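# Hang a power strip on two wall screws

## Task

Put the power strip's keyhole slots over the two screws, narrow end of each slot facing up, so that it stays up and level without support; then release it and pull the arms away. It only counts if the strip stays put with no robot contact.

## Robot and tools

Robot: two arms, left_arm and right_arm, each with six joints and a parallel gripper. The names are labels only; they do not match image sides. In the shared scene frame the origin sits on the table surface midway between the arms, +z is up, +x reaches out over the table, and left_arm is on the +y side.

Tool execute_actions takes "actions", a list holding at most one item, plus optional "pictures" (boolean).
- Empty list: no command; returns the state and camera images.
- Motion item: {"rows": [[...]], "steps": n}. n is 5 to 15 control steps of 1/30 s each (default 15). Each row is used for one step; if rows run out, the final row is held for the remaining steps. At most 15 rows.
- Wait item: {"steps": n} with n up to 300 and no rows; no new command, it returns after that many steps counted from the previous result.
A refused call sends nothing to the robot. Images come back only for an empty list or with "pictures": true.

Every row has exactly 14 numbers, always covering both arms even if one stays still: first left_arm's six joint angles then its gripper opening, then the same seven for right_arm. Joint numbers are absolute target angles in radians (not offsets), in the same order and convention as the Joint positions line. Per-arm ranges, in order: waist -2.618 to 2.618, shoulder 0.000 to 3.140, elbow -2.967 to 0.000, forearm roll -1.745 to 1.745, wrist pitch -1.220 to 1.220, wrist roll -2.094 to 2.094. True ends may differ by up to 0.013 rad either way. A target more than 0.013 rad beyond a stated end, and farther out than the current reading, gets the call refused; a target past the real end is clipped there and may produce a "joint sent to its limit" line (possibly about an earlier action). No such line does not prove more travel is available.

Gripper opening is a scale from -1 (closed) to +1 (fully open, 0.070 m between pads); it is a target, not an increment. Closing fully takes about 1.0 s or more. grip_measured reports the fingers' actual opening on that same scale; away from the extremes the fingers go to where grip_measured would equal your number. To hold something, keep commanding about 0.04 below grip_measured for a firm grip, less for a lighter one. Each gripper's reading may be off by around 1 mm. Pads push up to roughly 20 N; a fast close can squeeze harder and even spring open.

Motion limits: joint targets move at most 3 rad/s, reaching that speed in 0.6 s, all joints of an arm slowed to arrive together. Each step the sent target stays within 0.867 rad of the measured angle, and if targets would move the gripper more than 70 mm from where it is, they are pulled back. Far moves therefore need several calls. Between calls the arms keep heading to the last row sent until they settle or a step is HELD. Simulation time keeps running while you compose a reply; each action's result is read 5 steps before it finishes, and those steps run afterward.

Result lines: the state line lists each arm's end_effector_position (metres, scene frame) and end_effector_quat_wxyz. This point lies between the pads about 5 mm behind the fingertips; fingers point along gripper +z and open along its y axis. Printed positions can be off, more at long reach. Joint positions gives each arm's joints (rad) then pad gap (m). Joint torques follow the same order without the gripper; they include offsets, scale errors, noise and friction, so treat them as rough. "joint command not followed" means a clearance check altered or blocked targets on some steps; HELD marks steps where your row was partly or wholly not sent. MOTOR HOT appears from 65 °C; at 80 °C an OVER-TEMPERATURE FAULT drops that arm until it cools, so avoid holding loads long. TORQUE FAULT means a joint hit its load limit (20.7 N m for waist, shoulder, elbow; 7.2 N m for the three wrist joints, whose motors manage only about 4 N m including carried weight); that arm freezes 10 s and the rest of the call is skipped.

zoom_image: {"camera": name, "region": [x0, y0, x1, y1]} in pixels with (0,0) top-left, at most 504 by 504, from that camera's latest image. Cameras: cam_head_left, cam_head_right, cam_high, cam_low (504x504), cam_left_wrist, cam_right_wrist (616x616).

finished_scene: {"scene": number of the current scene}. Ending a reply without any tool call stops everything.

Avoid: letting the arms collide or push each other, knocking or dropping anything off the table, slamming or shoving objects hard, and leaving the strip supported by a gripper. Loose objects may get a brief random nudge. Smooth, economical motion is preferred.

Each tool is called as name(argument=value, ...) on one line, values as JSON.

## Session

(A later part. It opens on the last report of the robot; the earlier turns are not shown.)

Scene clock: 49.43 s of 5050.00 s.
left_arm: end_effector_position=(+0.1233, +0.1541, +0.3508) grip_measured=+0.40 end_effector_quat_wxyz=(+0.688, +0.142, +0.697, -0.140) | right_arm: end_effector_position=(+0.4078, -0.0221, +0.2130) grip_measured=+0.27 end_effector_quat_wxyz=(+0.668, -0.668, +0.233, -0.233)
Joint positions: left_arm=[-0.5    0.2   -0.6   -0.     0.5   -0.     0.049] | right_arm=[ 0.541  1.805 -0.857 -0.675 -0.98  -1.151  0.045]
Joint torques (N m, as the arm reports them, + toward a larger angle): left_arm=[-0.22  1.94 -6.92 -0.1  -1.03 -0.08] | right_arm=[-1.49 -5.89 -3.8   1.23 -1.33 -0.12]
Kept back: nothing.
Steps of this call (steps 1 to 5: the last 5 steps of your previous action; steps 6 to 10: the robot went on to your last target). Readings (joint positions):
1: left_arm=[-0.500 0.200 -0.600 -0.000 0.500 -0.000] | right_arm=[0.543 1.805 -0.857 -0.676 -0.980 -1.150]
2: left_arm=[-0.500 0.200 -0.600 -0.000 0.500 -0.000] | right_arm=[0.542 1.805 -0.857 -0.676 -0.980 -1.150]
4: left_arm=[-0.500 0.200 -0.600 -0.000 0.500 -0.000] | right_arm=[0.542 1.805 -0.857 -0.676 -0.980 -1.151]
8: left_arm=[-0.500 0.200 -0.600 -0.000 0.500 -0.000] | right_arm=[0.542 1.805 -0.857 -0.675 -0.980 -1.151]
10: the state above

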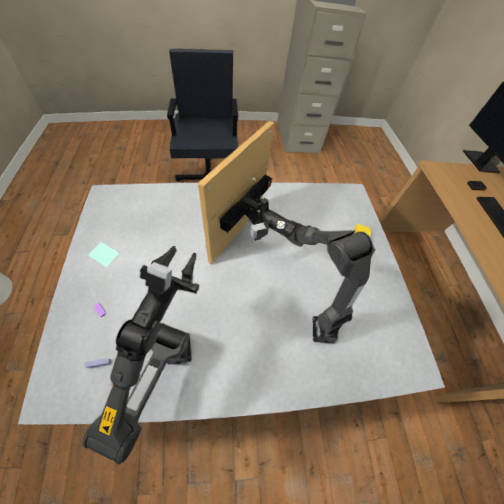

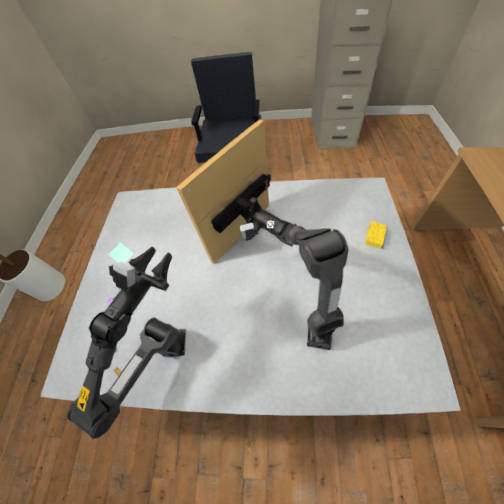

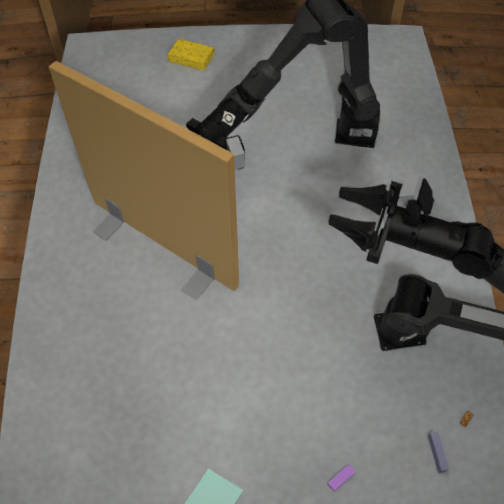

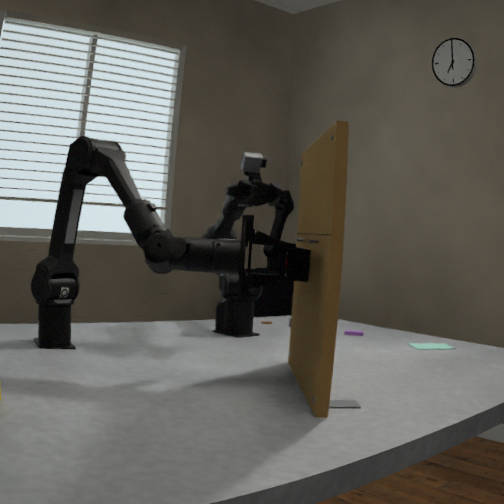

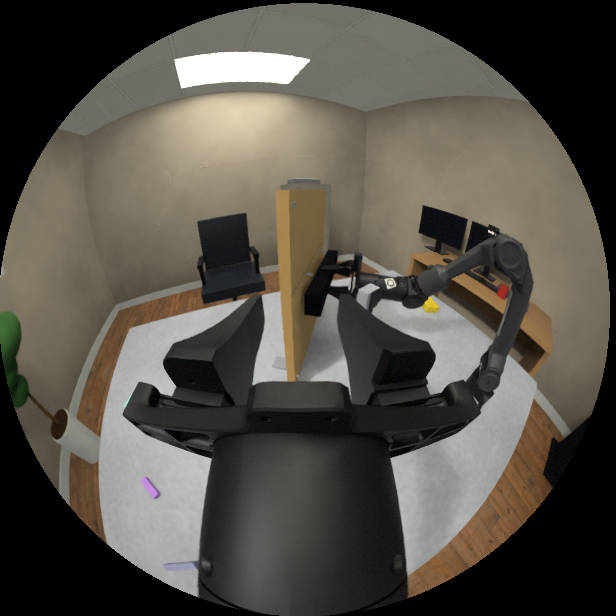

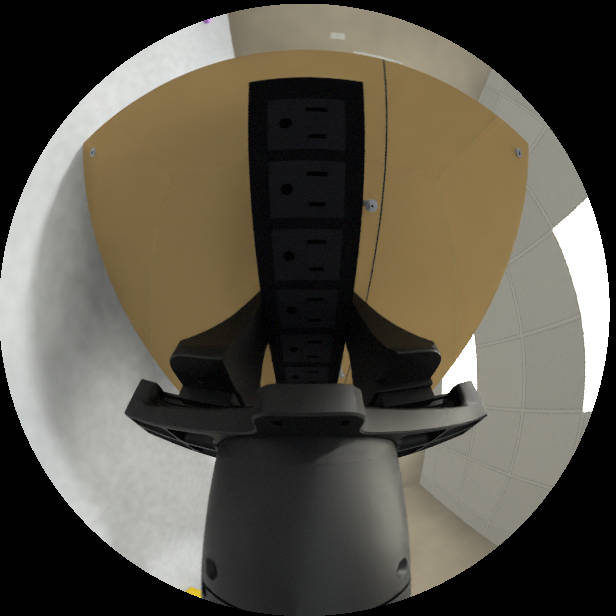

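execute_actions(actions=[{"rows": [[-0.5,0.2,-0.6,0,0.5,0,0.4,0.5094,1.7941,-0.8404,-0.745,-1.0123,-1.1162,0.22]], "steps": 10}])

execute_actions(actions=[{"rows": [[-0.5,0.2,-0.6,0,0.5,0,0.4,0.5094,1.7033,-0.9009,-0.82,-0.905,-0.986,0.22]], "steps": 15}])

execute_actions(actions=[{"steps": 12}], pictures=true)

zoom_image(camera="cam_low", region=[230, 200, 350, 280])

zoom_image(camera="cam_left_wrist", region=[270, 220, 390, 310])

Scene clock: 50.93 s of 5050.00 s.
left_arm: end_effector_position=(+0.1233, +0.1541, +0.3508) grip_measured=+0.40 end_effector_quat_wxyz=(+0.688, +0.142, +0.697, -0.140) | right_arm: end_effector_position=(+0.4024, -0.0262, +0.2131) grip_measured=+0.27 end_effector_quat_wxyz=(+0.671, -0.670, +0.224, -0.224)
Joint positions: left_arm=[-0.5    0.2   -0.6   -0.     0.5   -0.     0.049] | right_arm=[ 0.516  1.796 -0.844 -0.73  -1.006 -1.123  0.045]
Joint torques (N m, as the arm reports them, + toward a larger angle): left_arm=[-0.19  1.88 -7.11 -0.09 -1.02 -0.07] | right_arm=[-0.37 -5.4  -4.46  1.4  -1.47 -0.12]
Steps of this call (steps 1 to 15: the robot went on to your last target; steps 16 to 40: nothing new was sent; steps 41 to 45: the first 5 steps of this action). Readings (joint positions):
41: left_arm=[-0.500 0.200 -0.600 -0.000 0.500 -0.000] | right_arm=[0.541 1.804 -0.856 -0.675 -0.980 -1.151]
42: left_arm=[-0.500 0.200 -0.600 -0.000 0.500 -0.000] | right_arm=[0.538 1.803 -0.855 -0.681 -0.983 -1.149]
44: left_arm=[-0.500 0.200 -0.600 -0.000 0.500 -0.000] | right_arm=[0.524 1.799 -0.848 -0.711 -0.997 -1.133]
45: the state above

Scene clock: 51.43 s of 5050.00 s.
left_arm: end_effector_position=(+0.1233, +0.1541, +0.3508) grip_measured=+0.40 end_effector_quat_wxyz=(+0.688, +0.142, +0.697, -0.140) | right_arm: end_effector_position=(+0.4008, -0.0274, +0.2529) grip_measured=+0.27 end_effector_quat_wxyz=(+0.673, -0.670, +0.220, -0.223)
Joint positions: left_arm=[-0.5    0.2   -0.6   -0.     0.5   -0.     0.049] | right_arm=[ 0.509  1.699 -0.903 -0.82  -0.906 -0.984  0.045]
Joint torques (N m, as the arm reports them, + toward a larger angle): left_arm=[-0.19  1.89 -7.12 -0.1  -1.01 -0.07] | right_arm=[ 0.04 -4.01 -4.6   1.   -1.07 -0.26]
Steps of this call (steps 1 to 5: the last 5 steps of your previous action; steps 6 to 15: the first 10 steps of this action). Readings (joint positions):
6: left_arm=[-0.500 0.200 -0.600 -0.000 0.500 -0.000] | right_arm=[0.508 1.793 -0.840 -0.746 -1.013 -1.115]
7: left_arm=[-0.500 0.200 -0.600 -0.000 0.500 -0.000] | right_arm=[0.508 1.790 -0.841 -0.749 -1.007 -1.110]
9: left_arm=[-0.500 0.200 -0.600 -0.000 0.500 -0.000] | right_arm=[0.508 1.769 -0.854 -0.766 -0.980 -1.079]
13: left_arm=[-0.500 0.200 -0.600 -0.000 0.500 -0.000] | right_arm=[0.509 1.706 -0.898 -0.814 -0.914 -0.993]
15: the state above

Scene clock: 51.83 s of 5050.00 s.
left_arm: end_effector_position=(+0.1233, +0.1541, +0.3508) grip_measured=+0.40 end_effector_quat_wxyz=(+0.688, +0.142, +0.697, -0.140) | right_arm: end_effector_position=(+0.4010, -0.0272, +0.2502) grip_measured=+0.27 end_effector_quat_wxyz=(+0.672, -0.671, +0.221, -0.221)
Joint positions: left_arm=[-0.5    0.2   -0.6   -0.     0.5   -0.     0.049] | right_arm=[ 0.509  1.703 -0.901 -0.82  -0.905 -0.986  0.045]
Joint torques (N m, as the arm reports them, + toward a larger angle): left_arm=[-0.21  1.85 -7.13 -0.1  -1.02 -0.06] | right_arm=[-0.22 -4.76 -4.58  0.98 -1.13 -0.12]
Kept back: nothing.
Steps of this call (steps 1 to 5: the last 5 steps of your previous action; steps 6 to 12: the robot went on to your last target). Readings (joint positions):
1: left_arm=[-0.500 0.200 -0.600 -0.000 0.500 -0.000] | right_arm=[0.509 1.700 -0.903 -0.820 -0.906 -0.985]
2: left_arm=[-0.500 0.200 -0.600 -0.000 0.500 -0.000] | right_arm=[0.509 1.701 -0.903 -0.820 -0.905 -0.986]
4: left_arm=[-0.500 0.200 -0.600 -0.000 0.500 -0.000] | right_arm=[0.509 1.702 -0.903 -0.820 -0.905 -0.986]
8: left_arm=[-0.500 0.200 -0.600 -0.000 0.500 -0.000] | right_arm=[0.509 1.703 -0.902 -0.820 -0.905 -0.986]
12: the state above

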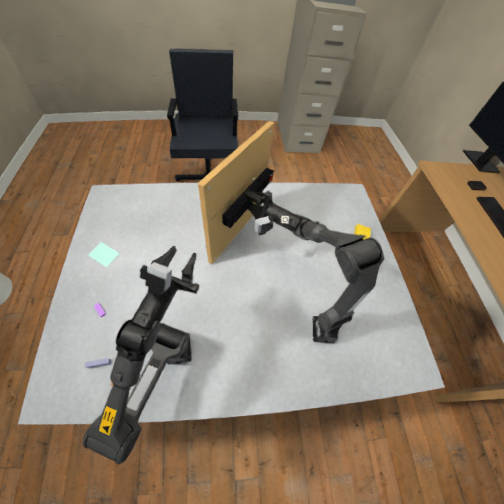

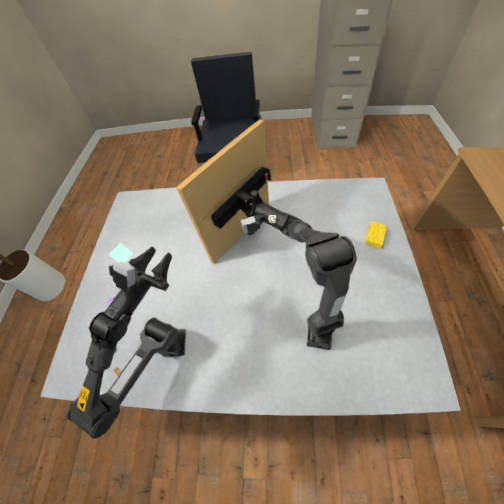

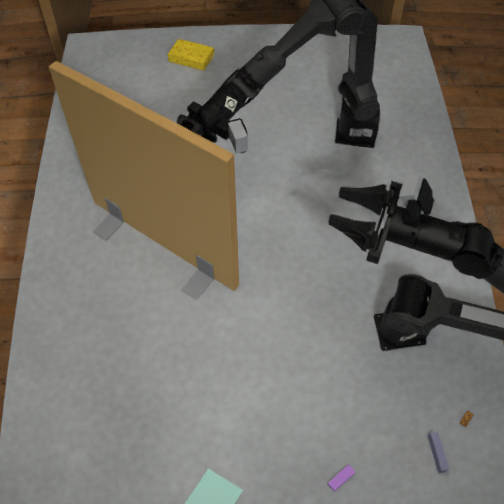

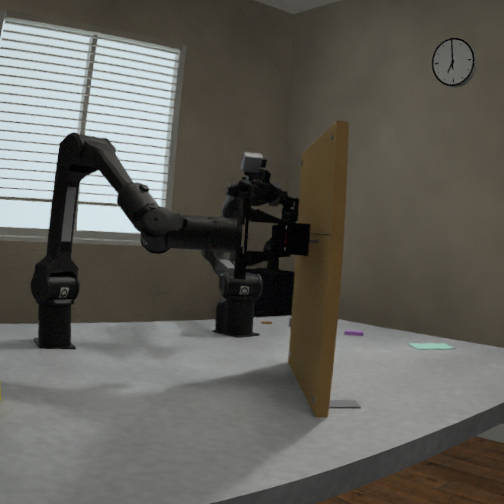

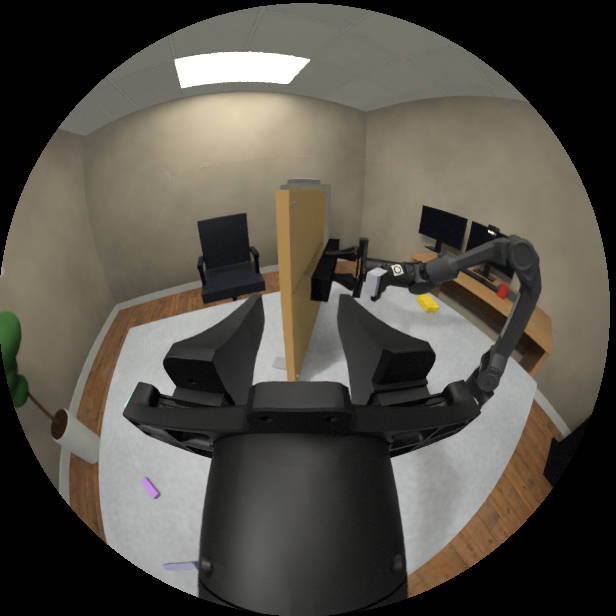

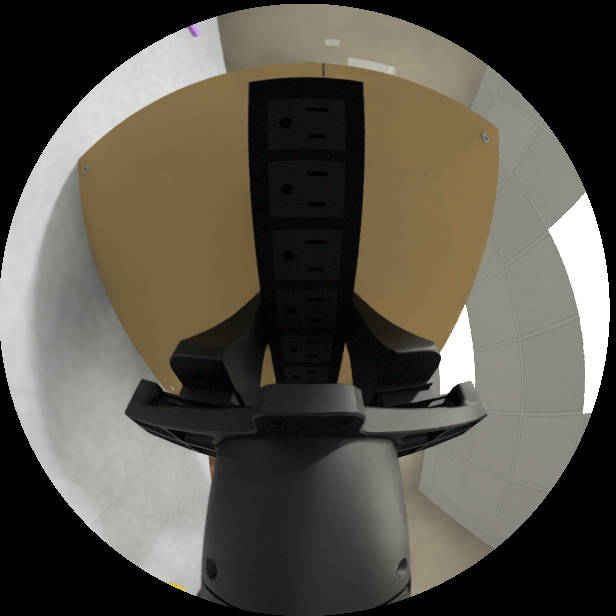

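Region (230, 200, 350, 280) of cam_low's 504x504 image, scaled by 4.200, with more detail than that image has.

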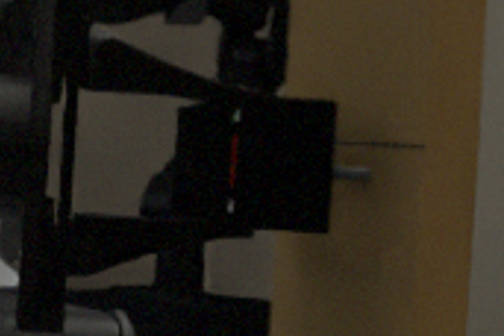

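Region (270, 220, 390, 310) of cam_left_wrist's 616x616 image, scaled by 4.200, with more detail than that image has; it fills the top 378 rows of this view, and the rest is white.

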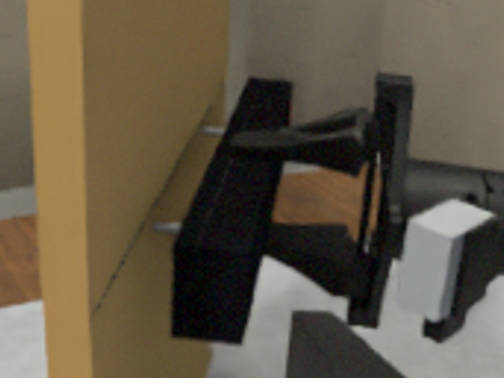

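execute_actions(actions=[{"rows": [[-0.5,0.2,-0.6,0,0.5,0,0.4,0.5114,1.7058,-0.9044,-0.8185,-0.9032,-0.9864,0.22],[-0.5,0.2,-0.6,0,0.5,0,0.4,0.5133,1.7083,-0.9079,-0.817,-0.9015,-0.9868,0.22],[-0.5,0.2,-0.6,0,0.5,0,0.4,0.5153,1.7108,-0.9114,-0.8155,-0.8997,-0.9871,0.22],[-0.5,0.2,-0.6,0,0.5,0,0.4,0.5172,1.7133,-0.9149,-0.814,-0.8979,-0.9875,0.22],[-0.5,0.2,-0.6,0,0.5,0,0.4,0.5192,1.7158,-0.9184,-0.8125,-0.8961,-0.9879,0.22],[-0.5,0.2,-0.6,0,0.5,0,0.4,0.5211,1.7183,-0.9219,-0.811,-0.8944,-0.9883,0.22],[-0.5,0.2,-0.6,0,0.5,0,0.4,0.5231,1.7208,-0.9254,-0.8095,-0.8926,-0.9887,0.22],[-0.5,0.2,-0.6,0,0.5,0,0.4,0.525,1.7233,-0.9289,-0.808,-0.8908,-0.9891,0.22],[-0.5,0.2,-0.6,0,0.5,0,0.4,0.527,1.7258,-0.9325,-0.8064,-0.8891,-0.9894,0.22],[-0.5,0.2,-0.6,0,0.5,0,0.4,0.529,1.7283,-0.936,-0.8049,-0.8873,-0.9898,0.22],[-0.5,0.2,-0.6,0,0.5,0,0.4,0.5309,1.7308,-0.9395,-0.8034,-0.8855,-0.9902,0.22],[-0.5,0.2,-0.6,0,0.5,0,0.4,0.5329,1.7333,-0.943,-0.8019,-0.8837,-0.9906,0.22]], "steps": 15}])

execute_actions(actions=[{"steps": 12}], pictures=true)

zoom_image(camera="cam_low", region=[230, 200, 350, 280])

zoom_image(camera="cam_left_wrist", region=[270, 220, 390, 310])

Scene clock: 53.13 s of 5050.00 s.
left_arm: end_effector_position=(+0.1233, +0.1541, +0.3508) grip_measured=+0.40 end_effector_quat_wxyz=(+0.688, +0.142, +0.697, -0.140) | right_arm: end_effector_position=(+0.4064, -0.0200, +0.2494) grip_measured=+0.27 end_effector_quat_wxyz=(+0.671, -0.672, +0.221, -0.221)
Joint positions: left_arm=[-0.5    0.2   -0.6   -0.     0.5   -0.     0.049] | right_arm=[ 0.527  1.726 -0.932 -0.807 -0.889 -0.99   0.045]
Joint torques (N m, as the arm reports them, + toward a larger angle): left_arm=[-0.19  1.84 -7.17 -0.1  -1.   -0.06] | right_arm=[ 1.73 -3.   -8.66  2.1  -0.88 -0.07]
Steps of this call (steps 1 to 15: the robot went on to your last target; steps 16 to 29: nothing new was sent; steps 30 to 39: the first 10 steps of this action). Readings (joint positions):
30: left_arm=[-0.500 0.200 -0.600 -0.000 0.500 -0.000] | right_arm=[0.510 1.704 -0.901 -0.820 -0.905 -0.986]
31: left_arm=[-0.500 0.200 -0.600 -0.000 0.500 -0.000] | right_arm=[0.512 1.707 -0.904 -0.819 -0.903 -0.987]
33: left_arm=[-0.500 0.200 -0.600 -0.000 0.500 -0.000] | right_arm=[0.517 1.713 -0.910 -0.816 -0.898 -0.987]
37: left_arm=[-0.500 0.200 -0.600 -0.000 0.500 -0.000] | right_arm=[0.525 1.723 -0.926 -0.809 -0.891 -0.989]
39: the state above

Scene clock: 53.53 s of 5050.00 s.
left_arm: end_effector_position=(+0.1233, +0.1541, +0.3508) grip_measured=+0.40 end_effector_quat_wxyz=(+0.688, +0.142, +0.697, -0.140) | right_arm: end_effector_position=(+0.4080, -0.0181, +0.2493) grip_measured=+0.27 end_effector_quat_wxyz=(+0.671, -0.672, +0.221, -0.221)
Joint positions: left_arm=[-0.5    0.2   -0.6   -0.     0.5   -0.     0.049] | right_arm=[ 0.532  1.733 -0.941 -0.803 -0.883 -0.991  0.045]
Joint torques (N m, as the arm reports them, + toward a larger angle): left_arm=[-0.13  1.85 -7.24 -0.1  -1.01 -0.06] | right_arm=[  2.95  -2.02 -11.12   2.99  -0.8    0.22]
Kept back: nothing.
Steps of this call (steps 1 to 5: the last 5 steps of your previous action; steps 6 to 12: the robot went on to your last target). Readings (joint positions):
1: left_arm=[-0.500 0.200 -0.600 -0.000 0.500 -0.000] | right_arm=[0.528 1.727 -0.933 -0.807 -0.888 -0.990]
2: left_arm=[-0.500 0.200 -0.600 -0.000 0.500 -0.000] | right_arm=[0.528 1.728 -0.934 -0.807 -0.887 -0.991]
4: left_arm=[-0.500 0.200 -0.600 -0.000 0.500 -0.000] | right_arm=[0.529 1.729 -0.935 -0.806 -0.886 -0.991]
8: left_arm=[-0.500 0.200 -0.600 -0.000 0.500 -0.000] | right_arm=[0.531 1.731 -0.938 -0.804 -0.884 -0.991]
12: the state above

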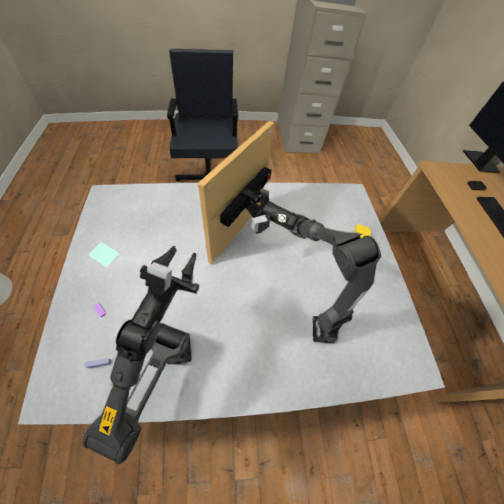

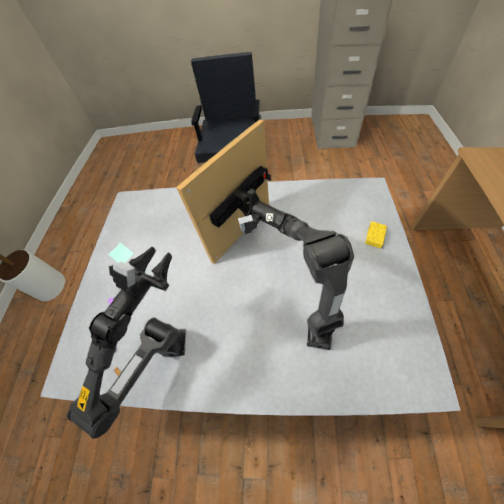

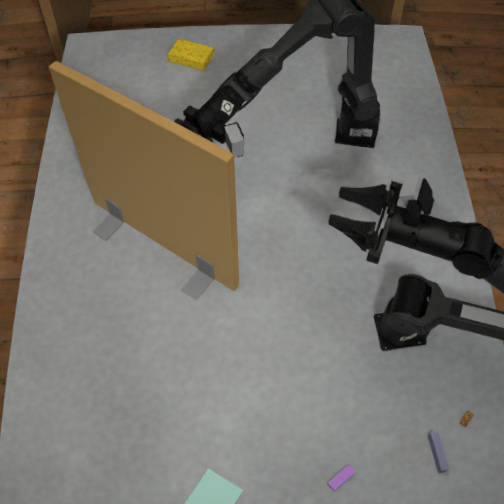

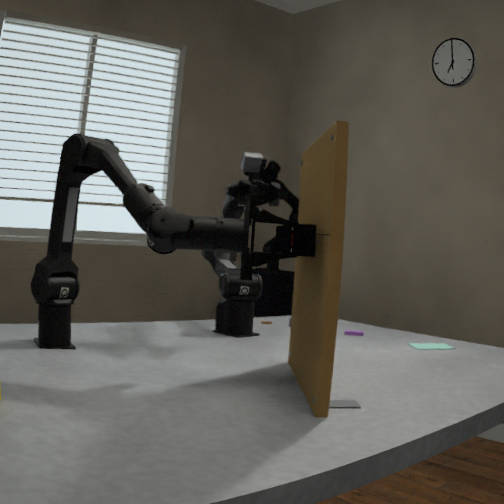

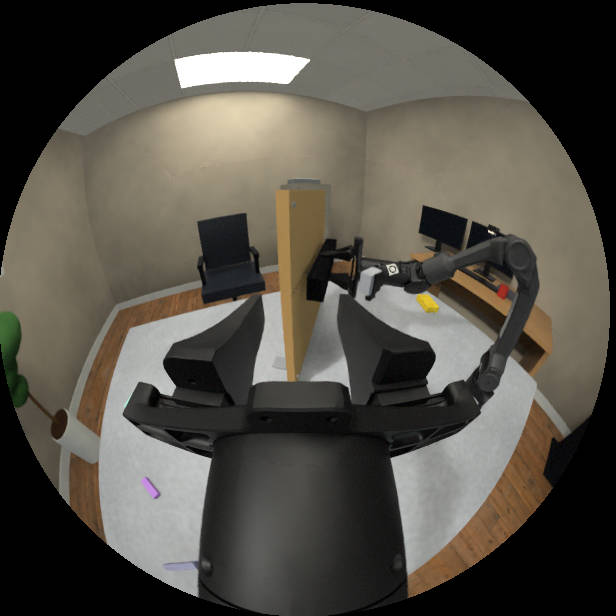

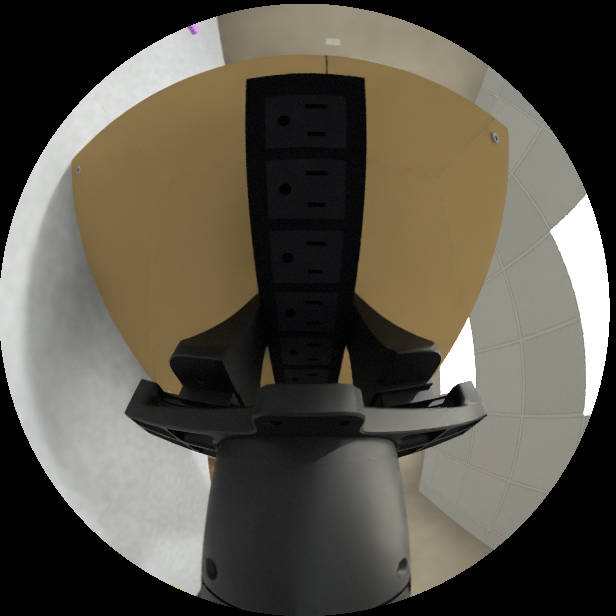

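Region (230, 200, 350, 280) of cam_low's 504x504 image, scaled by 4.200, with more detail than that image has.

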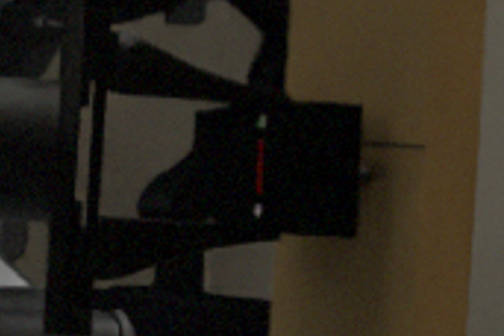

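Region (270, 220, 390, 310) of cam_left_wrist's 616x616 image, scaled by 4.200, with more detail than that image has; it fills the top 378 rows of this view, and the rest is white.

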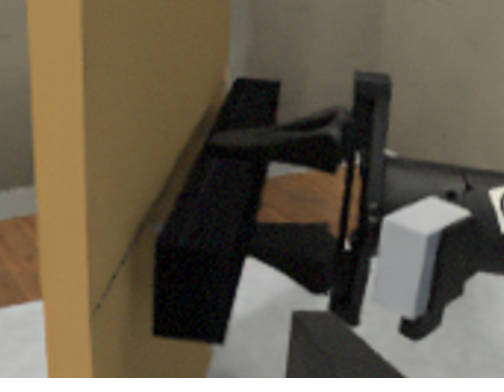

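execute_actions(actions=[{"rows": [[-0.5,0.2,-0.6,0,0.5,0,0.4,0.529,1.7283,-0.936,-0.8049,-0.8873,-0.9898,0.22]], "steps": 15}])

Scene clock: 54.97 s of 5050.00 s.
left_arm: end_effector_position=(+0.1233, +0.1541, +0.3508) grip_measured=+0.40 end_effector_quat_wxyz=(+0.688, +0.142, +0.697, -0.140) | right_arm: end_effector_position=(+0.4078, -0.0176, +0.2526) grip_measured=+0.28 end_effector_quat_wxyz=(+0.674, -0.669, +0.220, -0.222)
Joint positions: left_arm=[-0.5    0.2   -0.6   -0.     0.5   -0.     0.049] | right_arm=[ 0.533  1.73  -0.944 -0.801 -0.888 -0.989  0.045]
Joint torques (N m, as the arm reports them, + toward a larger angle): left_arm=[-0.16  1.85 -7.35 -0.1  -0.99 -0.05] | right_arm=[-1.33 -5.82 -4.5   0.76 -1.54 -0.14]
Steps of this call (steps 1 to 30: the robot went on to your last target; steps 31 to 33: nothing new was sent; steps 34 to 43: the first 10 steps of this action). Readings (joint positions):
34: left_arm=[-0.500 0.200 -0.600 -0.000 0.500 -0.000] | right_arm=[0.533 1.734 -0.943 -0.802 -0.883 -0.990]
35: left_arm=[-0.500 0.200 -0.600 -0.000 0.500 -0.000] | right_arm=[0.532 1.733 -0.941 -0.802 -0.884 -0.990]
37: left_arm=[-0.500 0.200 -0.600 -0.000 0.500 -0.000] | right_arm=[0.533 1.732 -0.944 -0.799 -0.887 -0.989]
41: left_arm=[-0.500 0.200 -0.600 -0.000 0.500 -0.000] | right_arm=[0.533 1.731 -0.944 -0.800 -0.887 -0.989]
43: the state above

execute_actions(actions=[{"rows": [[-0.5,0.2,-0.6,0,0.5,0,0.4,0.5256,1.7321,-0.9412,-0.8095,-0.8881,-0.9861,0.22]], "steps": 15}])

execute_actions(actions=[{"rows": [[-0.5,0.2,-0.6,0,0.5,0,0.4,0.5276,1.7346,-0.9447,-0.808,-0.8863,-0.9865,0.22],[-0.5,0.2,-0.6,0,0.5,0,0.4,0.5295,1.7371,-0.9482,-0.8065,-0.8846,-0.9869,0.22],[-0.5,0.2,-0.6,0,0.5,0,0.4,0.5315,1.7396,-0.9517,-0.805,-0.8828,-0.9873,0.22],[-0.5,0.2,-0.6,0,0.5,0,0.4,0.5315,1.7396,-0.9517,-0.805,-0.8828,-0.9873,0.22],[-0.5,0.2,-0.6,0,0.5,0,0.4,0.5315,1.7396,-0.9517,-0.805,-0.8828,-0.9873,0.22],[-0.5,0.2,-0.6,0,0.5,0,0.4,0.5315,1.7396,-0.9517,-0.805,-0.8828,-0.9873,0.22],[-0.5,0.2,-0.6,0,0.5,0,0.4,0.5256,1.7321,-0.9412,-0.8095,-0.8881,-0.9861,0.22]], "steps": 11}])

Scene clock: 56.00 s of 5050.00 s.
left_arm: end_effector_position=(+0.1233, +0.1541, +0.3508) grip_measured=+0.40 end_effector_quat_wxyz=(+0.688, +0.142, +0.697, -0.140) | right_arm: end_effector_position=(+0.4084, -0.0200, +0.2497) grip_measured=+0.28 end_effector_quat_wxyz=(+0.671, -0.672, +0.221, -0.221)
Joint positions: left_arm=[-0.5    0.2   -0.6   -0.     0.5   -0.     0.049] | right_arm=[ 0.525  1.731 -0.94  -0.81  -0.888 -0.986  0.045]
Joint torques (N m, as the arm reports them, + toward a larger angle): left_arm=[-0.19  1.84 -7.42 -0.09 -1.01 -0.05] | right_arm=[-0.97 -4.88 -6.51  1.19 -1.36  0.14]
Steps of this call (steps 1 to 5: the last 5 steps of your previous action; steps 6 to 15: the robot went on to your last target; steps 16 to 21: nothing new was sent; steps 22 to 31: the first 10 steps of this action). Readings (joint positions):
22: left_arm=[-0.500 0.200 -0.600 -0.000 0.500 -0.000] | right_arm=[0.528 1.728 -0.936 -0.806 -0.888 -0.990]
23: left_arm=[-0.500 0.200 -0.600 -0.000 0.500 -0.000] | right_arm=[0.526 1.730 -0.939 -0.810 -0.888 -0.987]
25: left_arm=[-0.500 0.200 -0.600 -0.000 0.500 -0.000] | right_arm=[0.525 1.730 -0.939 -0.810 -0.888 -0.987]
29: left_arm=[-0.500 0.200 -0.600 -0.000 0.500 -0.000] | right_arm=[0.525 1.731 -0.939 -0.810 -0.888 -0.986]
31: the state above

Scene clock: 56.37 s of 5050.00 s.
left_arm: end_effector_position=(+0.1233, +0.1541, +0.3508) grip_measured=+0.40 end_effector_quat_wxyz=(+0.688, +0.142, +0.697, -0.140) | right_arm: end_effector_position=(+0.4100, -0.0181, +0.2500) grip_measured=+0.28 end_effector_quat_wxyz=(+0.672, -0.671, +0.221, -0.221)
Joint positions: left_arm=[-0.5    0.2   -0.6   -0.     0.5   -0.     0.049] | right_arm=[ 0.529  1.738 -0.949 -0.807 -0.885 -0.986  0.045]
Joint torques (N m, as the arm reports them, + toward a larger angle): left_arm=[-0.21  1.84 -7.47 -0.09 -1.   -0.05] | right_arm=[ 1.04 -3.76 -7.86  1.88 -0.74 -0.18]
Steps of this call (steps 1 to 5: the last 5 steps of your previous action; steps 6 to 11: the first 6 steps of this action). Readings (joint positions):
6: left_arm=[-0.500 0.200 -0.600 -0.000 0.500 -0.000] | right_arm=[0.525 1.733 -0.942 -0.810 -0.888 -0.986]
7: left_arm=[-0.500 0.200 -0.600 -0.000 0.500 -0.000] | right_arm=[0.527 1.736 -0.946 -0.808 -0.887 -0.986]
9: left_arm=[-0.500 0.200 -0.600 -0.000 0.500 -0.000] | right_arm=[0.529 1.738 -0.949 -0.807 -0.885 -0.986]
11: the state above

execute_actions(actions=[{"rows": [[-0.5,0.2,-0.6,0,0.5,0,0.4,0.5213,1.7346,-0.9447,-0.8147,-0.8897,-0.9822,0.22]], "steps": 10}])

execute_actions(actions=[{"rows": [[-0.5,0.2,-0.6,0,0.5,0,0.4,0.5233,1.7371,-0.9482,-0.8132,-0.8879,-0.9826,0.22],[-0.5,0.2,-0.6,0,0.5,0,0.4,0.5252,1.7396,-0.9517,-0.8117,-0.8862,-0.983,0.22],[-0.5,0.2,-0.6,0,0.5,0,0.4,0.5272,1.7421,-0.9552,-0.8102,-0.8844,-0.9834,0.22],[-0.5,0.2,-0.6,0,0.5,0,0.4,0.5272,1.7421,-0.9552,-0.8102,-0.8844,-0.9834,0.22],[-0.5,0.2,-0.6,0,0.5,0,0.4,0.5272,1.7421,-0.9552,-0.8102,-0.8844,-0.9834,0.22],[-0.5,0.2,-0.6,0,0.5,0,0.4,0.5272,1.7421,-0.9552,-0.8102,-0.8844,-0.9834,0.22],[-0.5,0.2,-0.6,0,0.5,0,0.4,0.5213,1.7346,-0.9447,-0.8147,-0.8897,-0.9822,0.22]], "steps": 11}])

Scene clock: 56.90 s of 5050.00 s.
left_arm: end_effector_position=(+0.1233, +0.1541, +0.3508) grip_measured=+0.40 end_effector_quat_wxyz=(+0.688, +0.142, +0.697, -0.140) | right_arm: end_effector_position=(+0.4094, -0.0206, +0.2499) grip_measured=+0.28 end_effector_quat_wxyz=(+0.672, -0.672, +0.221, -0.221)
Joint positions: left_arm=[-0.5    0.2   -0.6   -0.     0.5   -0.     0.049] | right_arm=[ 0.522  1.734 -0.944 -0.815 -0.89  -0.982  0.045]
Joint torques (N m, as the arm reports them, + toward a larger angle): left_arm=[-0.22  1.78 -7.45 -0.09 -1.   -0.06] | right_arm=[-1.38 -4.99 -5.92  1.06 -1.41 -0.01]
Steps of this call (steps 1 to 5: the last 5 steps of your previous action; steps 6 to 11: the robot went on to your last target; steps 12 to 16: the first 5 steps of this action). Readings (joint positions):
12: left_arm=[-0.500 0.200 -0.600 -0.000 0.500 -0.000] | right_arm=[0.526 1.734 -0.943 -0.810 -0.888 -0.986]
13: left_arm=[-0.500 0.200 -0.600 -0.000 0.500 -0.000] | right_arm=[0.523 1.734 -0.944 -0.814 -0.890 -0.983]
15: left_arm=[-0.500 0.200 -0.600 -0.000 0.500 -0.000] | right_arm=[0.522 1.734 -0.944 -0.815 -0.890 -0.982]
16: the state above

Scene clock: 57.27 s of 5050.00 s.
left_arm: end_effector_position=(+0.1233, +0.1541, +0.3508) grip_measured=+0.40 end_effector_quat_wxyz=(+0.688, +0.142, +0.697, -0.140) | right_arm: end_effector_position=(+0.4111, -0.0190, +0.2500) grip_measured=+0.28 end_effector_quat_wxyz=(+0.672, -0.672, +0.221, -0.221)
Joint positions: left_arm=[-0.5    0.2   -0.6   -0.     0.5   -0.     0.049] | right_arm=[ 0.525  1.74  -0.953 -0.812 -0.887 -0.983  0.045]
Joint torques (N m, as the arm reports them, + toward a larger angle): left_arm=[-0.11  1.81 -7.54 -0.09 -1.   -0.05] | right_arm=[ 0.67 -3.94 -7.59  1.85 -0.75 -0.17]
Steps of this call (steps 1 to 5: the last 5 steps of your previous action; steps 6 to 11: the first 6 steps of this action). Readings (joint positions):
6: left_arm=[-0.500 0.200 -0.600 -0.000 0.500 -0.000] | right_arm=[0.522 1.735 -0.945 -0.815 -0.890 -0.982]
7: left_arm=[-0.500 0.200 -0.600 -0.000 0.500 -0.000] | right_arm=[0.523 1.737 -0.949 -0.814 -0.889 -0.982]
9: left_arm=[-0.500 0.200 -0.600 -0.000 0.500 -0.000] | right_arm=[0.525 1.740 -0.953 -0.812 -0.887 -0.983]
11: the state above

execute_actions(actions=[])

Scene clock: 58.93 s of 5050.00 s.
left_arm: end_effector_position=(+0.1233, +0.1542, +0.3508) grip_measured=+0.40 end_effector_quat_wxyz=(+0.688, +0.142, +0.697, -0.140) | right_arm: end_effector_position=(+0.4097, -0.0206, +0.2499) grip_measured=+0.28 end_effector_quat_wxyz=(+0.672, -0.672, +0.221, -0.221)
Joint positions: left_arm=[-0.5    0.2   -0.6   -0.     0.5   -0.     0.049] | right_arm=[ 0.521  1.735 -0.945 -0.815 -0.89  -0.982  0.045]
Joint torques (N m, as the arm reports them, + toward a larger angle): left_arm=[-0.11  1.84 -7.55 -0.1  -0.99 -0.05] | right_arm=[-1.48 -5.9  -4.6   0.93 -1.5   0.1 ]
Kept back: nothing.
Steps of this call (steps 1 to 5: the last 5 steps of your previous action; steps 6 to 15: the robot went on to your last target; steps 16 to 50: nothing new was sent). Readings (joint positions):
1: left_arm=[-0.500 0.200 -0.600 -0.000 0.500 -0.000] | right_arm=[0.525 1.740 -0.952 -0.812 -0.887 -0.983]
2: left_arm=[-0.500 0.200 -0.600 -0.000 0.500 -0.000] | right_arm=[0.523 1.738 -0.949 -0.813 -0.887 -0.983]
4: left_arm=[-0.500 0.200 -0.600 -0.000 0.500 -0.000] | right_arm=[0.522 1.736 -0.947 -0.813 -0.888 -0.983]
8: left_arm=[-0.500 0.200 -0.600 -0.000 0.500 -0.000] | right_arm=[0.522 1.736 -0.947 -0.813 -0.888 -0.983]
50: the state above
All arms were judged still, so your last target was given up. Only a new action makes them travel on or press farther. Fingers that are still opening or closing keep moving.

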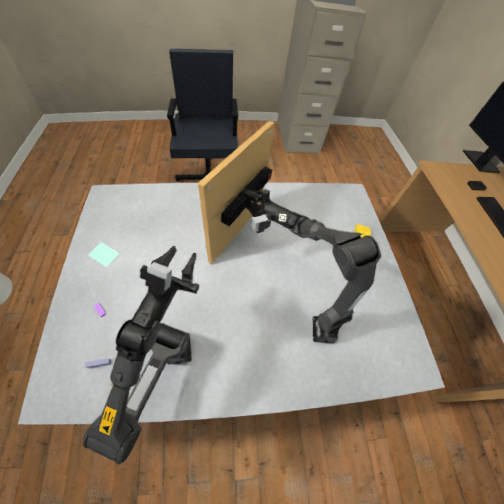

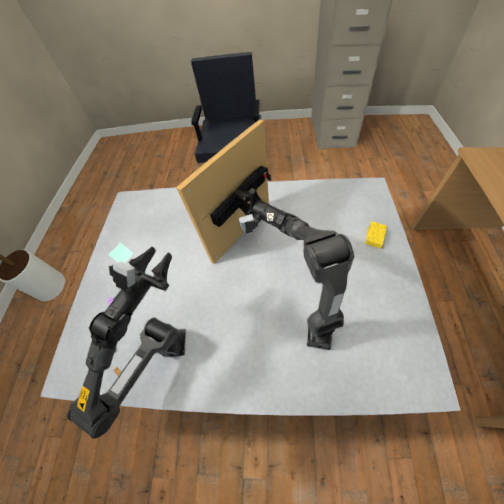

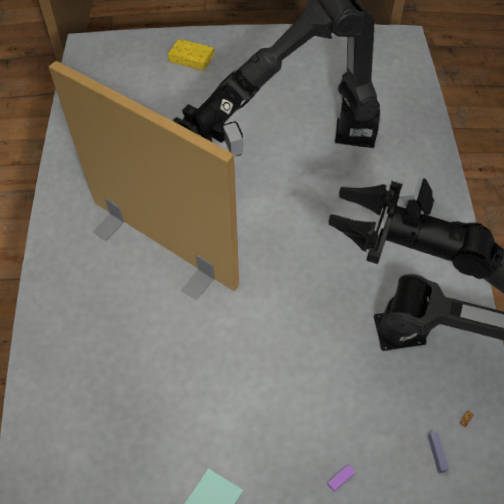

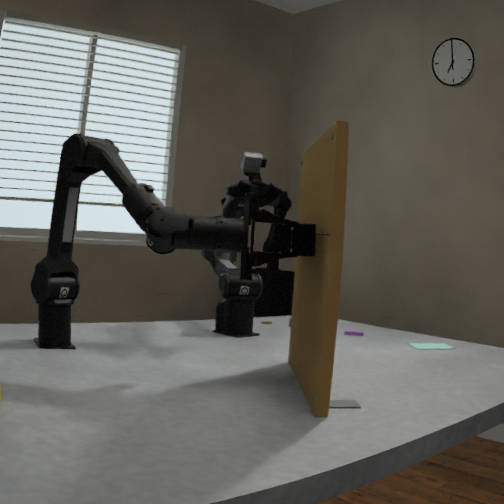

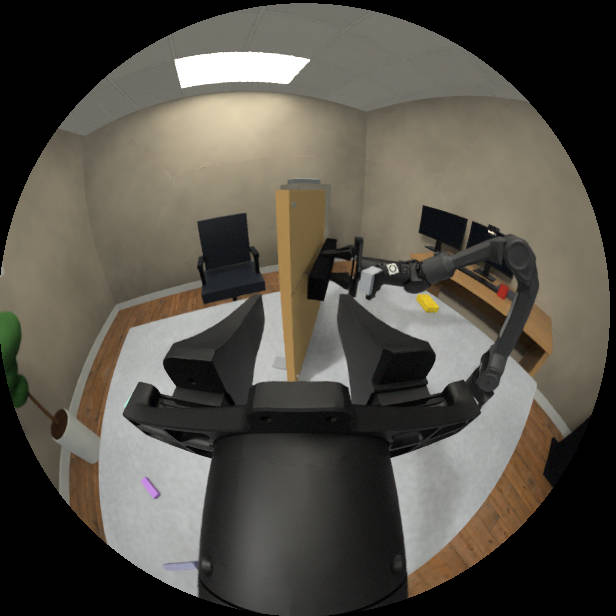

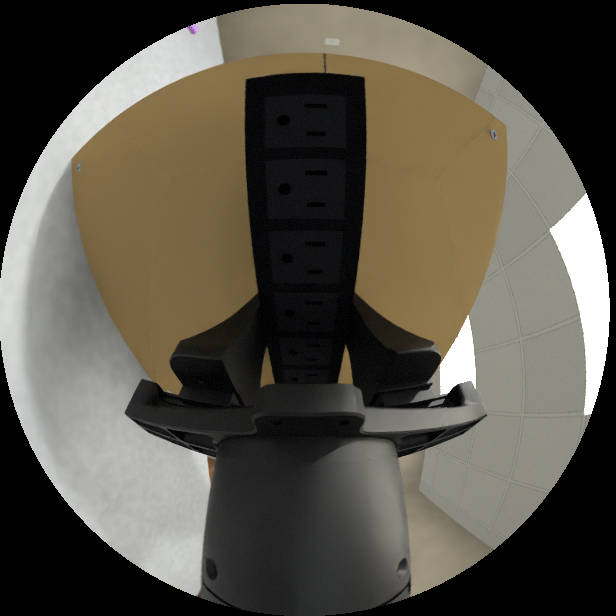

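execute_actions(actions=[{"rows":[[-0.5,0.2,-0.6,0,0.5,0,0.4,0.5342,1.7271,-0.9342,-0.7989,-0.8847,-0.9939,0.22]],"steps":12}])

execute_actions(actions=[{"rows":[[-0.5,0.2,-0.6,0,0.5,0,0.4,0.5362,1.7296,-0.9377,-0.7974,-0.8829,-0.9943,0.22],[-0.5,0.2,-0.6,0,0.5,0,0.4,0.5381,1.7321,-0.9412,-0.7959,-0.8812,-0.9946,0.22],[-0.5,0.2,-0.6,0,0.5,0,0.4,0.5401,1.7346,-0.9447,-0.7944,-0.8794,-0.9950,0.22],[-0.5,0.2,-0.6,0,0.5,0,0.4,0.5401,1.7346,-0.9447,-0.7944,-0.8794,-0.9950,0.22],[-0.5,0.2,-0.6,0,0.5,0,0.4,0.5401,1.7346,-0.9447,-0.7944,-0.8794,-0.9950,0.22],[-0.5,0.2,-0.6,0,0.5,0,0.4,0.5401,1.7346,-0.9447,-0.7944,-0.8794,-0.9950,0.22],[-0.5,0.2,-0.6,0,0.5,0,0.4,0.5401,1.7346,-0.9447,-0.7944,-0.8794,-0.9950,0.22],[-0.5,0.2,-0.6,0,0.5,0,0.4,0.5342,1.7271,-0.9342,-0.7989,-0.8847,-0.9939,0.22]],"steps":12}])

Scene clock: 59.87 s of 5050.00 s.
left_arm: end_effector_position=(+0.1233, +0.1542, +0.3508) grip_measured=+0.40 end_effector_quat_wxyz=(+0.688, +0.142, +0.697, -0.140) | right_arm: end_effector_position=(+0.4058, -0.0180, +0.2501) grip_measured=+0.28 end_effector_quat_wxyz=(+0.672, -0.672, +0.221, -0.221)
Joint positions: left_arm=[-0.5    0.2   -0.6   -0.     0.5   -0.     0.049] | right_arm=[ 0.534  1.726 -0.933 -0.8   -0.886 -0.994  0.045]
Joint torques (N m, as the arm reports them, + toward a larger angle): left_arm=[-0.21  1.89 -7.6  -0.09 -0.98 -0.03] | right_arm=[-0.97 -5.43 -5.05  1.3  -1.09  0.08]
Steps of this call (steps 1 to 21: nothing new was sent; steps 22 to 28: the first 7 steps of this action). Readings (joint positions):
22: left_arm=[-0.500 0.200 -0.600 -0.000 0.500 -0.000] | right_arm=[0.522 1.734 -0.944 -0.814 -0.890 -0.982]
23: left_arm=[-0.500 0.200 -0.600 -0.000 0.500 -0.000] | right_arm=[0.525 1.731 -0.940 -0.809 -0.889 -0.986]
25: left_arm=[-0.500 0.200 -0.600 -0.000 0.500 -0.000] | right_arm=[0.534 1.726 -0.933 -0.800 -0.887 -0.994]
28: the state above

Scene clock: 60.27 s of 5050.00 s.
left_arm: end_effector_position=(+0.1233, +0.1542, +0.3508) grip_measured=+0.40 end_effector_quat_wxyz=(+0.688, +0.142, +0.697, -0.140) | right_arm: end_effector_position=(+0.4071, -0.0171, +0.2499) grip_measured=+0.28 end_effector_quat_wxyz=(+0.671, -0.672, +0.222, -0.221)
Joint positions: left_arm=[-0.5    0.2   -0.6   -0.     0.5   -0.     0.049] | right_arm=[ 0.537  1.73  -0.938 -0.796 -0.881 -0.994  0.045]
Joint torques (N m, as the arm reports them, + toward a larger angle): left_arm=[-0.22  1.88 -7.58 -0.09 -0.97 -0.03] | right_arm=[ 2.25 -1.94 -9.97  1.97 -0.56 -0.16]
Steps of this call (steps 1 to 5: the last 5 steps of your previous action; steps 6 to 12: the first 7 steps of this action). Readings (joint positions):
6: left_arm=[-0.500 0.200 -0.600 -0.000 0.500 -0.000] | right_arm=[0.534 1.727 -0.934 -0.799 -0.884 -0.994]
7: left_arm=[-0.500 0.200 -0.600 -0.000 0.500 -0.000] | right_arm=[0.536 1.729 -0.937 -0.797 -0.882 -0.994]
9: left_arm=[-0.500 0.200 -0.600 -0.000 0.500 -0.000] | right_arm=[0.537 1.730 -0.938 -0.797 -0.882 -0.994]
12: the state above

execute_actions(actions=[{"rows":[[-0.5,0.2,-0.6,0,0.5,0,0.4,0.5385,1.7246,-0.9307,-0.7937,-0.8831,-0.9978,0.22],[-0.5,0.2,-0.6,0,0.5,0,0.4,0.5385,1.7246,-0.9307,-0.7937,-0.8831,-0.9978,0.22],[-0.5,0.2,-0.6,0,0.5,0,0.4,0.5385,1.7246,-0.9307,-0.7937,-0.8831,-0.9978,0.22],[-0.5,0.2,-0.6,0,0.5,0,0.4,0.5385,1.7246,-0.9307,-0.7937,-0.8831,-0.9978,0.22],[-0.5,0.2,-0.6,0,0.5,0,0.4,0.5385,1.7246,-0.9307,-0.7937,-0.8831,-0.9978,0.22],[-0.5,0.2,-0.6,0,0.5,0,0.4,0.5415,1.7284,-0.9360,-0.7915,-0.8805,-0.9984,0.22],[-0.5,0.2,-0.6,0,0.5,0,0.4,0.5444,1.7321,-0.9412,-0.7892,-0.8778,-0.9989,0.22],[-0.5,0.2,-0.6,0,0.5,0,0.4,0.5444,1.7321,-0.9412,-0.7892,-0.8778,-0.9989,0.22],[-0.5,0.2,-0.6,0,0.5,0,0.4,0.5444,1.7321,-0.9412,-0.7892,-0.8778,-0.9989,0.22],[-0.5,0.2,-0.6,0,0.5,0,0.4,0.5444,1.7321,-0.9412,-0.7892,-0.8778,-0.9989,0.22],[-0.5,0.2,-0.6,0,0.5,0,0.4,0.5385,1.7246,-0.9307,-0.7937,-0.8831,-0.9978,0.22]],"steps":15}])

Scene clock: 61.23 s of 5050.00 s.
left_arm: end_effector_position=(+0.1233, +0.1542, +0.3508) grip_measured=+0.40 end_effector_quat_wxyz=(+0.688, +0.142, +0.697, -0.140) | right_arm: end_effector_position=(+0.4054, -0.0160, +0.2499) grip_measured=+0.27 end_effector_quat_wxyz=(+0.671, -0.672, +0.221, -0.221)
Joint positions: left_arm=[-0.5    0.2   -0.6   -0.     0.5   -0.     0.049] | right_arm=[ 0.541  1.727 -0.934 -0.792 -0.881 -0.999  0.045]
Joint torques (N m, as the arm reports them, + toward a larger angle): left_arm=[-0.17  1.88 -7.54 -0.09 -0.98 -0.03] | right_arm=[ 2.17 -2.75 -8.96  1.92 -0.66 -0.05]
Steps of this call (steps 1 to 5: the last 5 steps of your previous action; steps 6 to 15: the robot went on to your last target; steps 16 to 19: nothing new was sent; steps 20 to 29: the first 10 steps of this action). Readings (joint positions):
20: left_arm=[-0.500 0.200 -0.600 -0.000 0.500 -0.000] | right_arm=[0.535 1.728 -0.935 -0.799 -0.885 -0.994]
21: left_arm=[-0.500 0.200 -0.600 -0.000 0.500 -0.000] | right_arm=[0.536 1.726 -0.932 -0.794 -0.884 -0.997]
23: left_arm=[-0.500 0.200 -0.600 -0.000 0.500 -0.000] | right_arm=[0.537 1.725 -0.931 -0.794 -0.884 -0.997]
27: left_arm=[-0.500 0.200 -0.600 -0.000 0.500 -0.000] | right_arm=[0.541 1.727 -0.934 -0.792 -0.881 -0.999]
29: the state above

execute_actions(actions=[{"rows":[[-0.5,0.2,-0.6,0,0.5,0,0.4,0.527,1.726,-0.9325,-0.8065,-0.889,-0.9894,0.22],[-0.5,0.2,-0.6,0,0.5,0,0.4,0.527,1.726,-0.9325,-0.8065,-0.889,-0.9894,0.22],[-0.5,0.2,-0.6,0,0.5,0,0.4,0.527,1.726,-0.9325,-0.8065,-0.889,-0.9894,0.22],[-0.5,0.2,-0.6,0,0.5,0,0.4,0.527,1.726,-0.9325,-0.8065,-0.889,-0.9894,0.22],[-0.5,0.2,-0.6,0,0.5,0,0.4,0.5299,1.8000,-0.8879,-0.7415,-0.9725,-1.0946,0.22]],"steps":15}])

execute_actions(actions=[{"steps":10}], pictures=true)

Scene clock: 63.03 s of 5050.00 s.
left_arm: end_effector_position=(+0.1233, +0.1542, +0.3508) grip_measured=+0.40 end_effector_quat_wxyz=(+0.688, +0.142, +0.697, -0.140) | right_arm: end_effector_position=(+0.4076, -0.0193, +0.2270) grip_measured=+0.27 end_effector_quat_wxyz=(+0.672, -0.671, +0.220, -0.222)
Joint positions: left_arm=[-0.5    0.2   -0.6   -0.     0.5   -0.     0.049] | right_arm=[ 0.528  1.783 -0.898 -0.756 -0.955 -1.073  0.045]
Joint torques (N m, as the arm reports them, + toward a larger angle): left_arm=[-0.2   1.83 -7.56 -0.09 -0.98 -0.02] | right_arm=[-0.45 -6.42 -5.56  1.13 -1.47  0.33]
Steps of this call (steps 1 to 5: the last 5 steps of your previous action; steps 6 to 15: the robot went on to your last target; steps 16 to 44: nothing new was sent; steps 45 to 54: the first 10 steps of this action). Readings (joint positions):
45: left_arm=[-0.500 0.200 -0.600 -0.000 0.500 -0.000] | right_arm=[0.538 1.725 -0.931 -0.795 -0.884 -0.997]
46: left_arm=[-0.500 0.200 -0.600 -0.000 0.500 -0.000] | right_arm=[0.533 1.725 -0.931 -0.801 -0.887 -0.993]
48: left_arm=[-0.500 0.200 -0.600 -0.000 0.500 -0.000] | right_arm=[0.525 1.725 -0.931 -0.808 -0.890 -0.988]
52: left_arm=[-0.500 0.200 -0.600 -0.000 0.500 -0.000] | right_arm=[0.526 1.749 -0.919 -0.784 -0.921 -1.027]
54: the state above

Scene clock: 63.37 s of 5050.00 s.
left_arm: end_effector_position=(+0.1233, +0.1542, +0.3508) grip_measured=+0.40 end_effector_quat_wxyz=(+0.688, +0.142, +0.697, -0.140) | right_arm: end_effector_position=(+0.4072, -0.0189, +0.2191) grip_measured=+0.27 end_effector_quat_wxyz=(+0.671, -0.672, +0.222, -0.221)
Joint positions: left_arm=[-0.5    0.2   -0.6   -0.     0.5   -0.     0.049] | right_arm=[ 0.53   1.801 -0.886 -0.742 -0.973 -1.095  0.045]
Joint torques (N m, as the arm reports them, + toward a larger angle): left_arm=[-0.15  1.85 -7.59 -0.09 -0.98 -0.02] | right_arm=[-0.23 -5.98 -6.28  1.26 -1.56  0.12]
Kept back: nothing.
Steps of this call (steps 1 to 5: the last 5 steps of your previous action; steps 6 to 10: the robot went on to your last target). Readings (joint positions):
1: left_arm=[-0.500 0.200 -0.600 -0.000 0.500 -0.000] | right_arm=[0.529 1.795 -0.890 -0.748 -0.964 -1.087]
2: left_arm=[-0.500 0.200 -0.600 -0.000 0.500 -0.000] | right_arm=[0.529 1.802 -0.886 -0.743 -0.970 -1.095]
4: left_arm=[-0.500 0.200 -0.600 -0.000 0.500 -0.000] | right_arm=[0.529 1.803 -0.885 -0.742 -0.972 -1.096]
8: left_arm=[-0.500 0.200 -0.600 -0.000 0.500 -0.000] | right_arm=[0.530 1.801 -0.886 -0.742 -0.973 -1.095]
10: the state above

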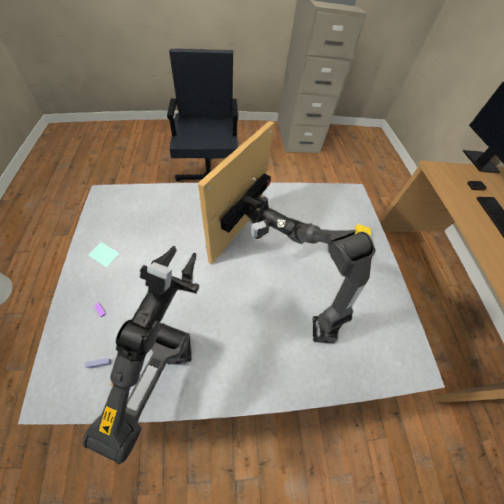

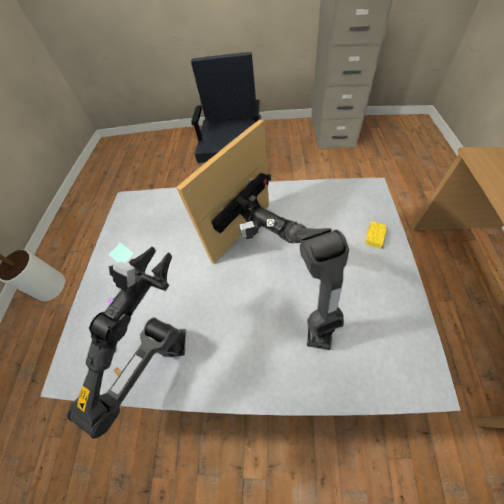

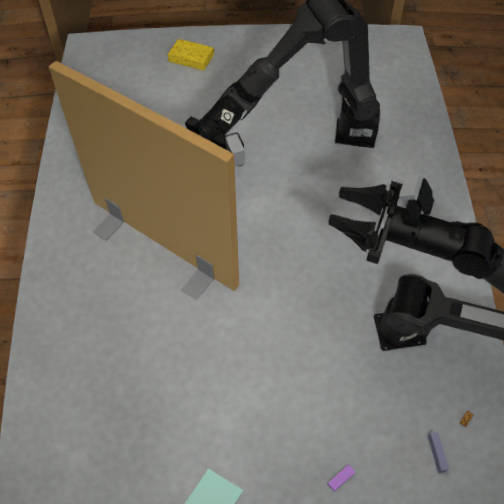

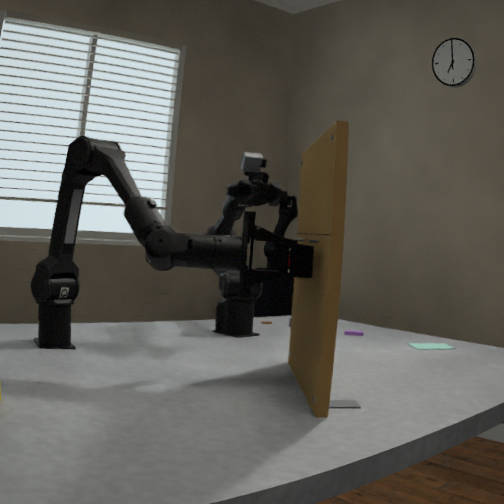

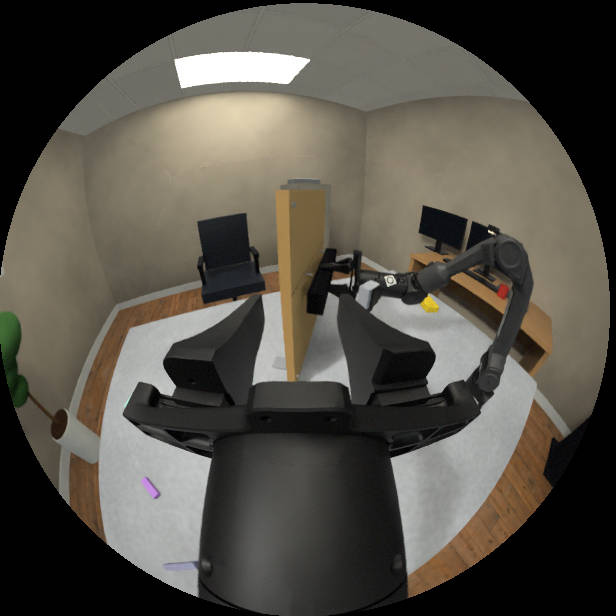

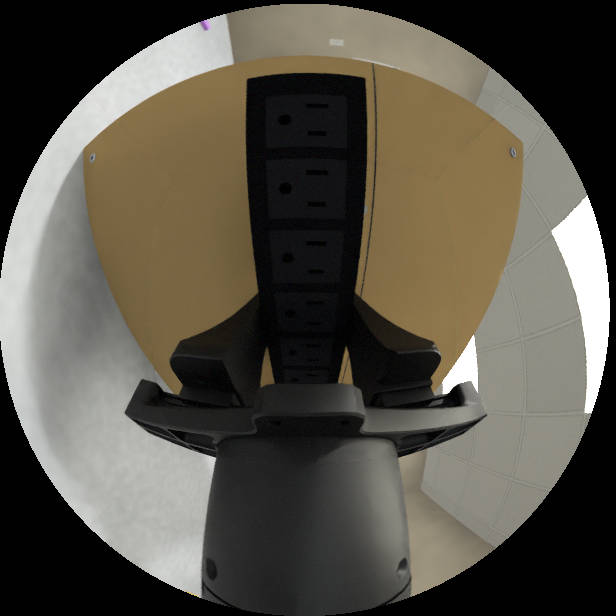

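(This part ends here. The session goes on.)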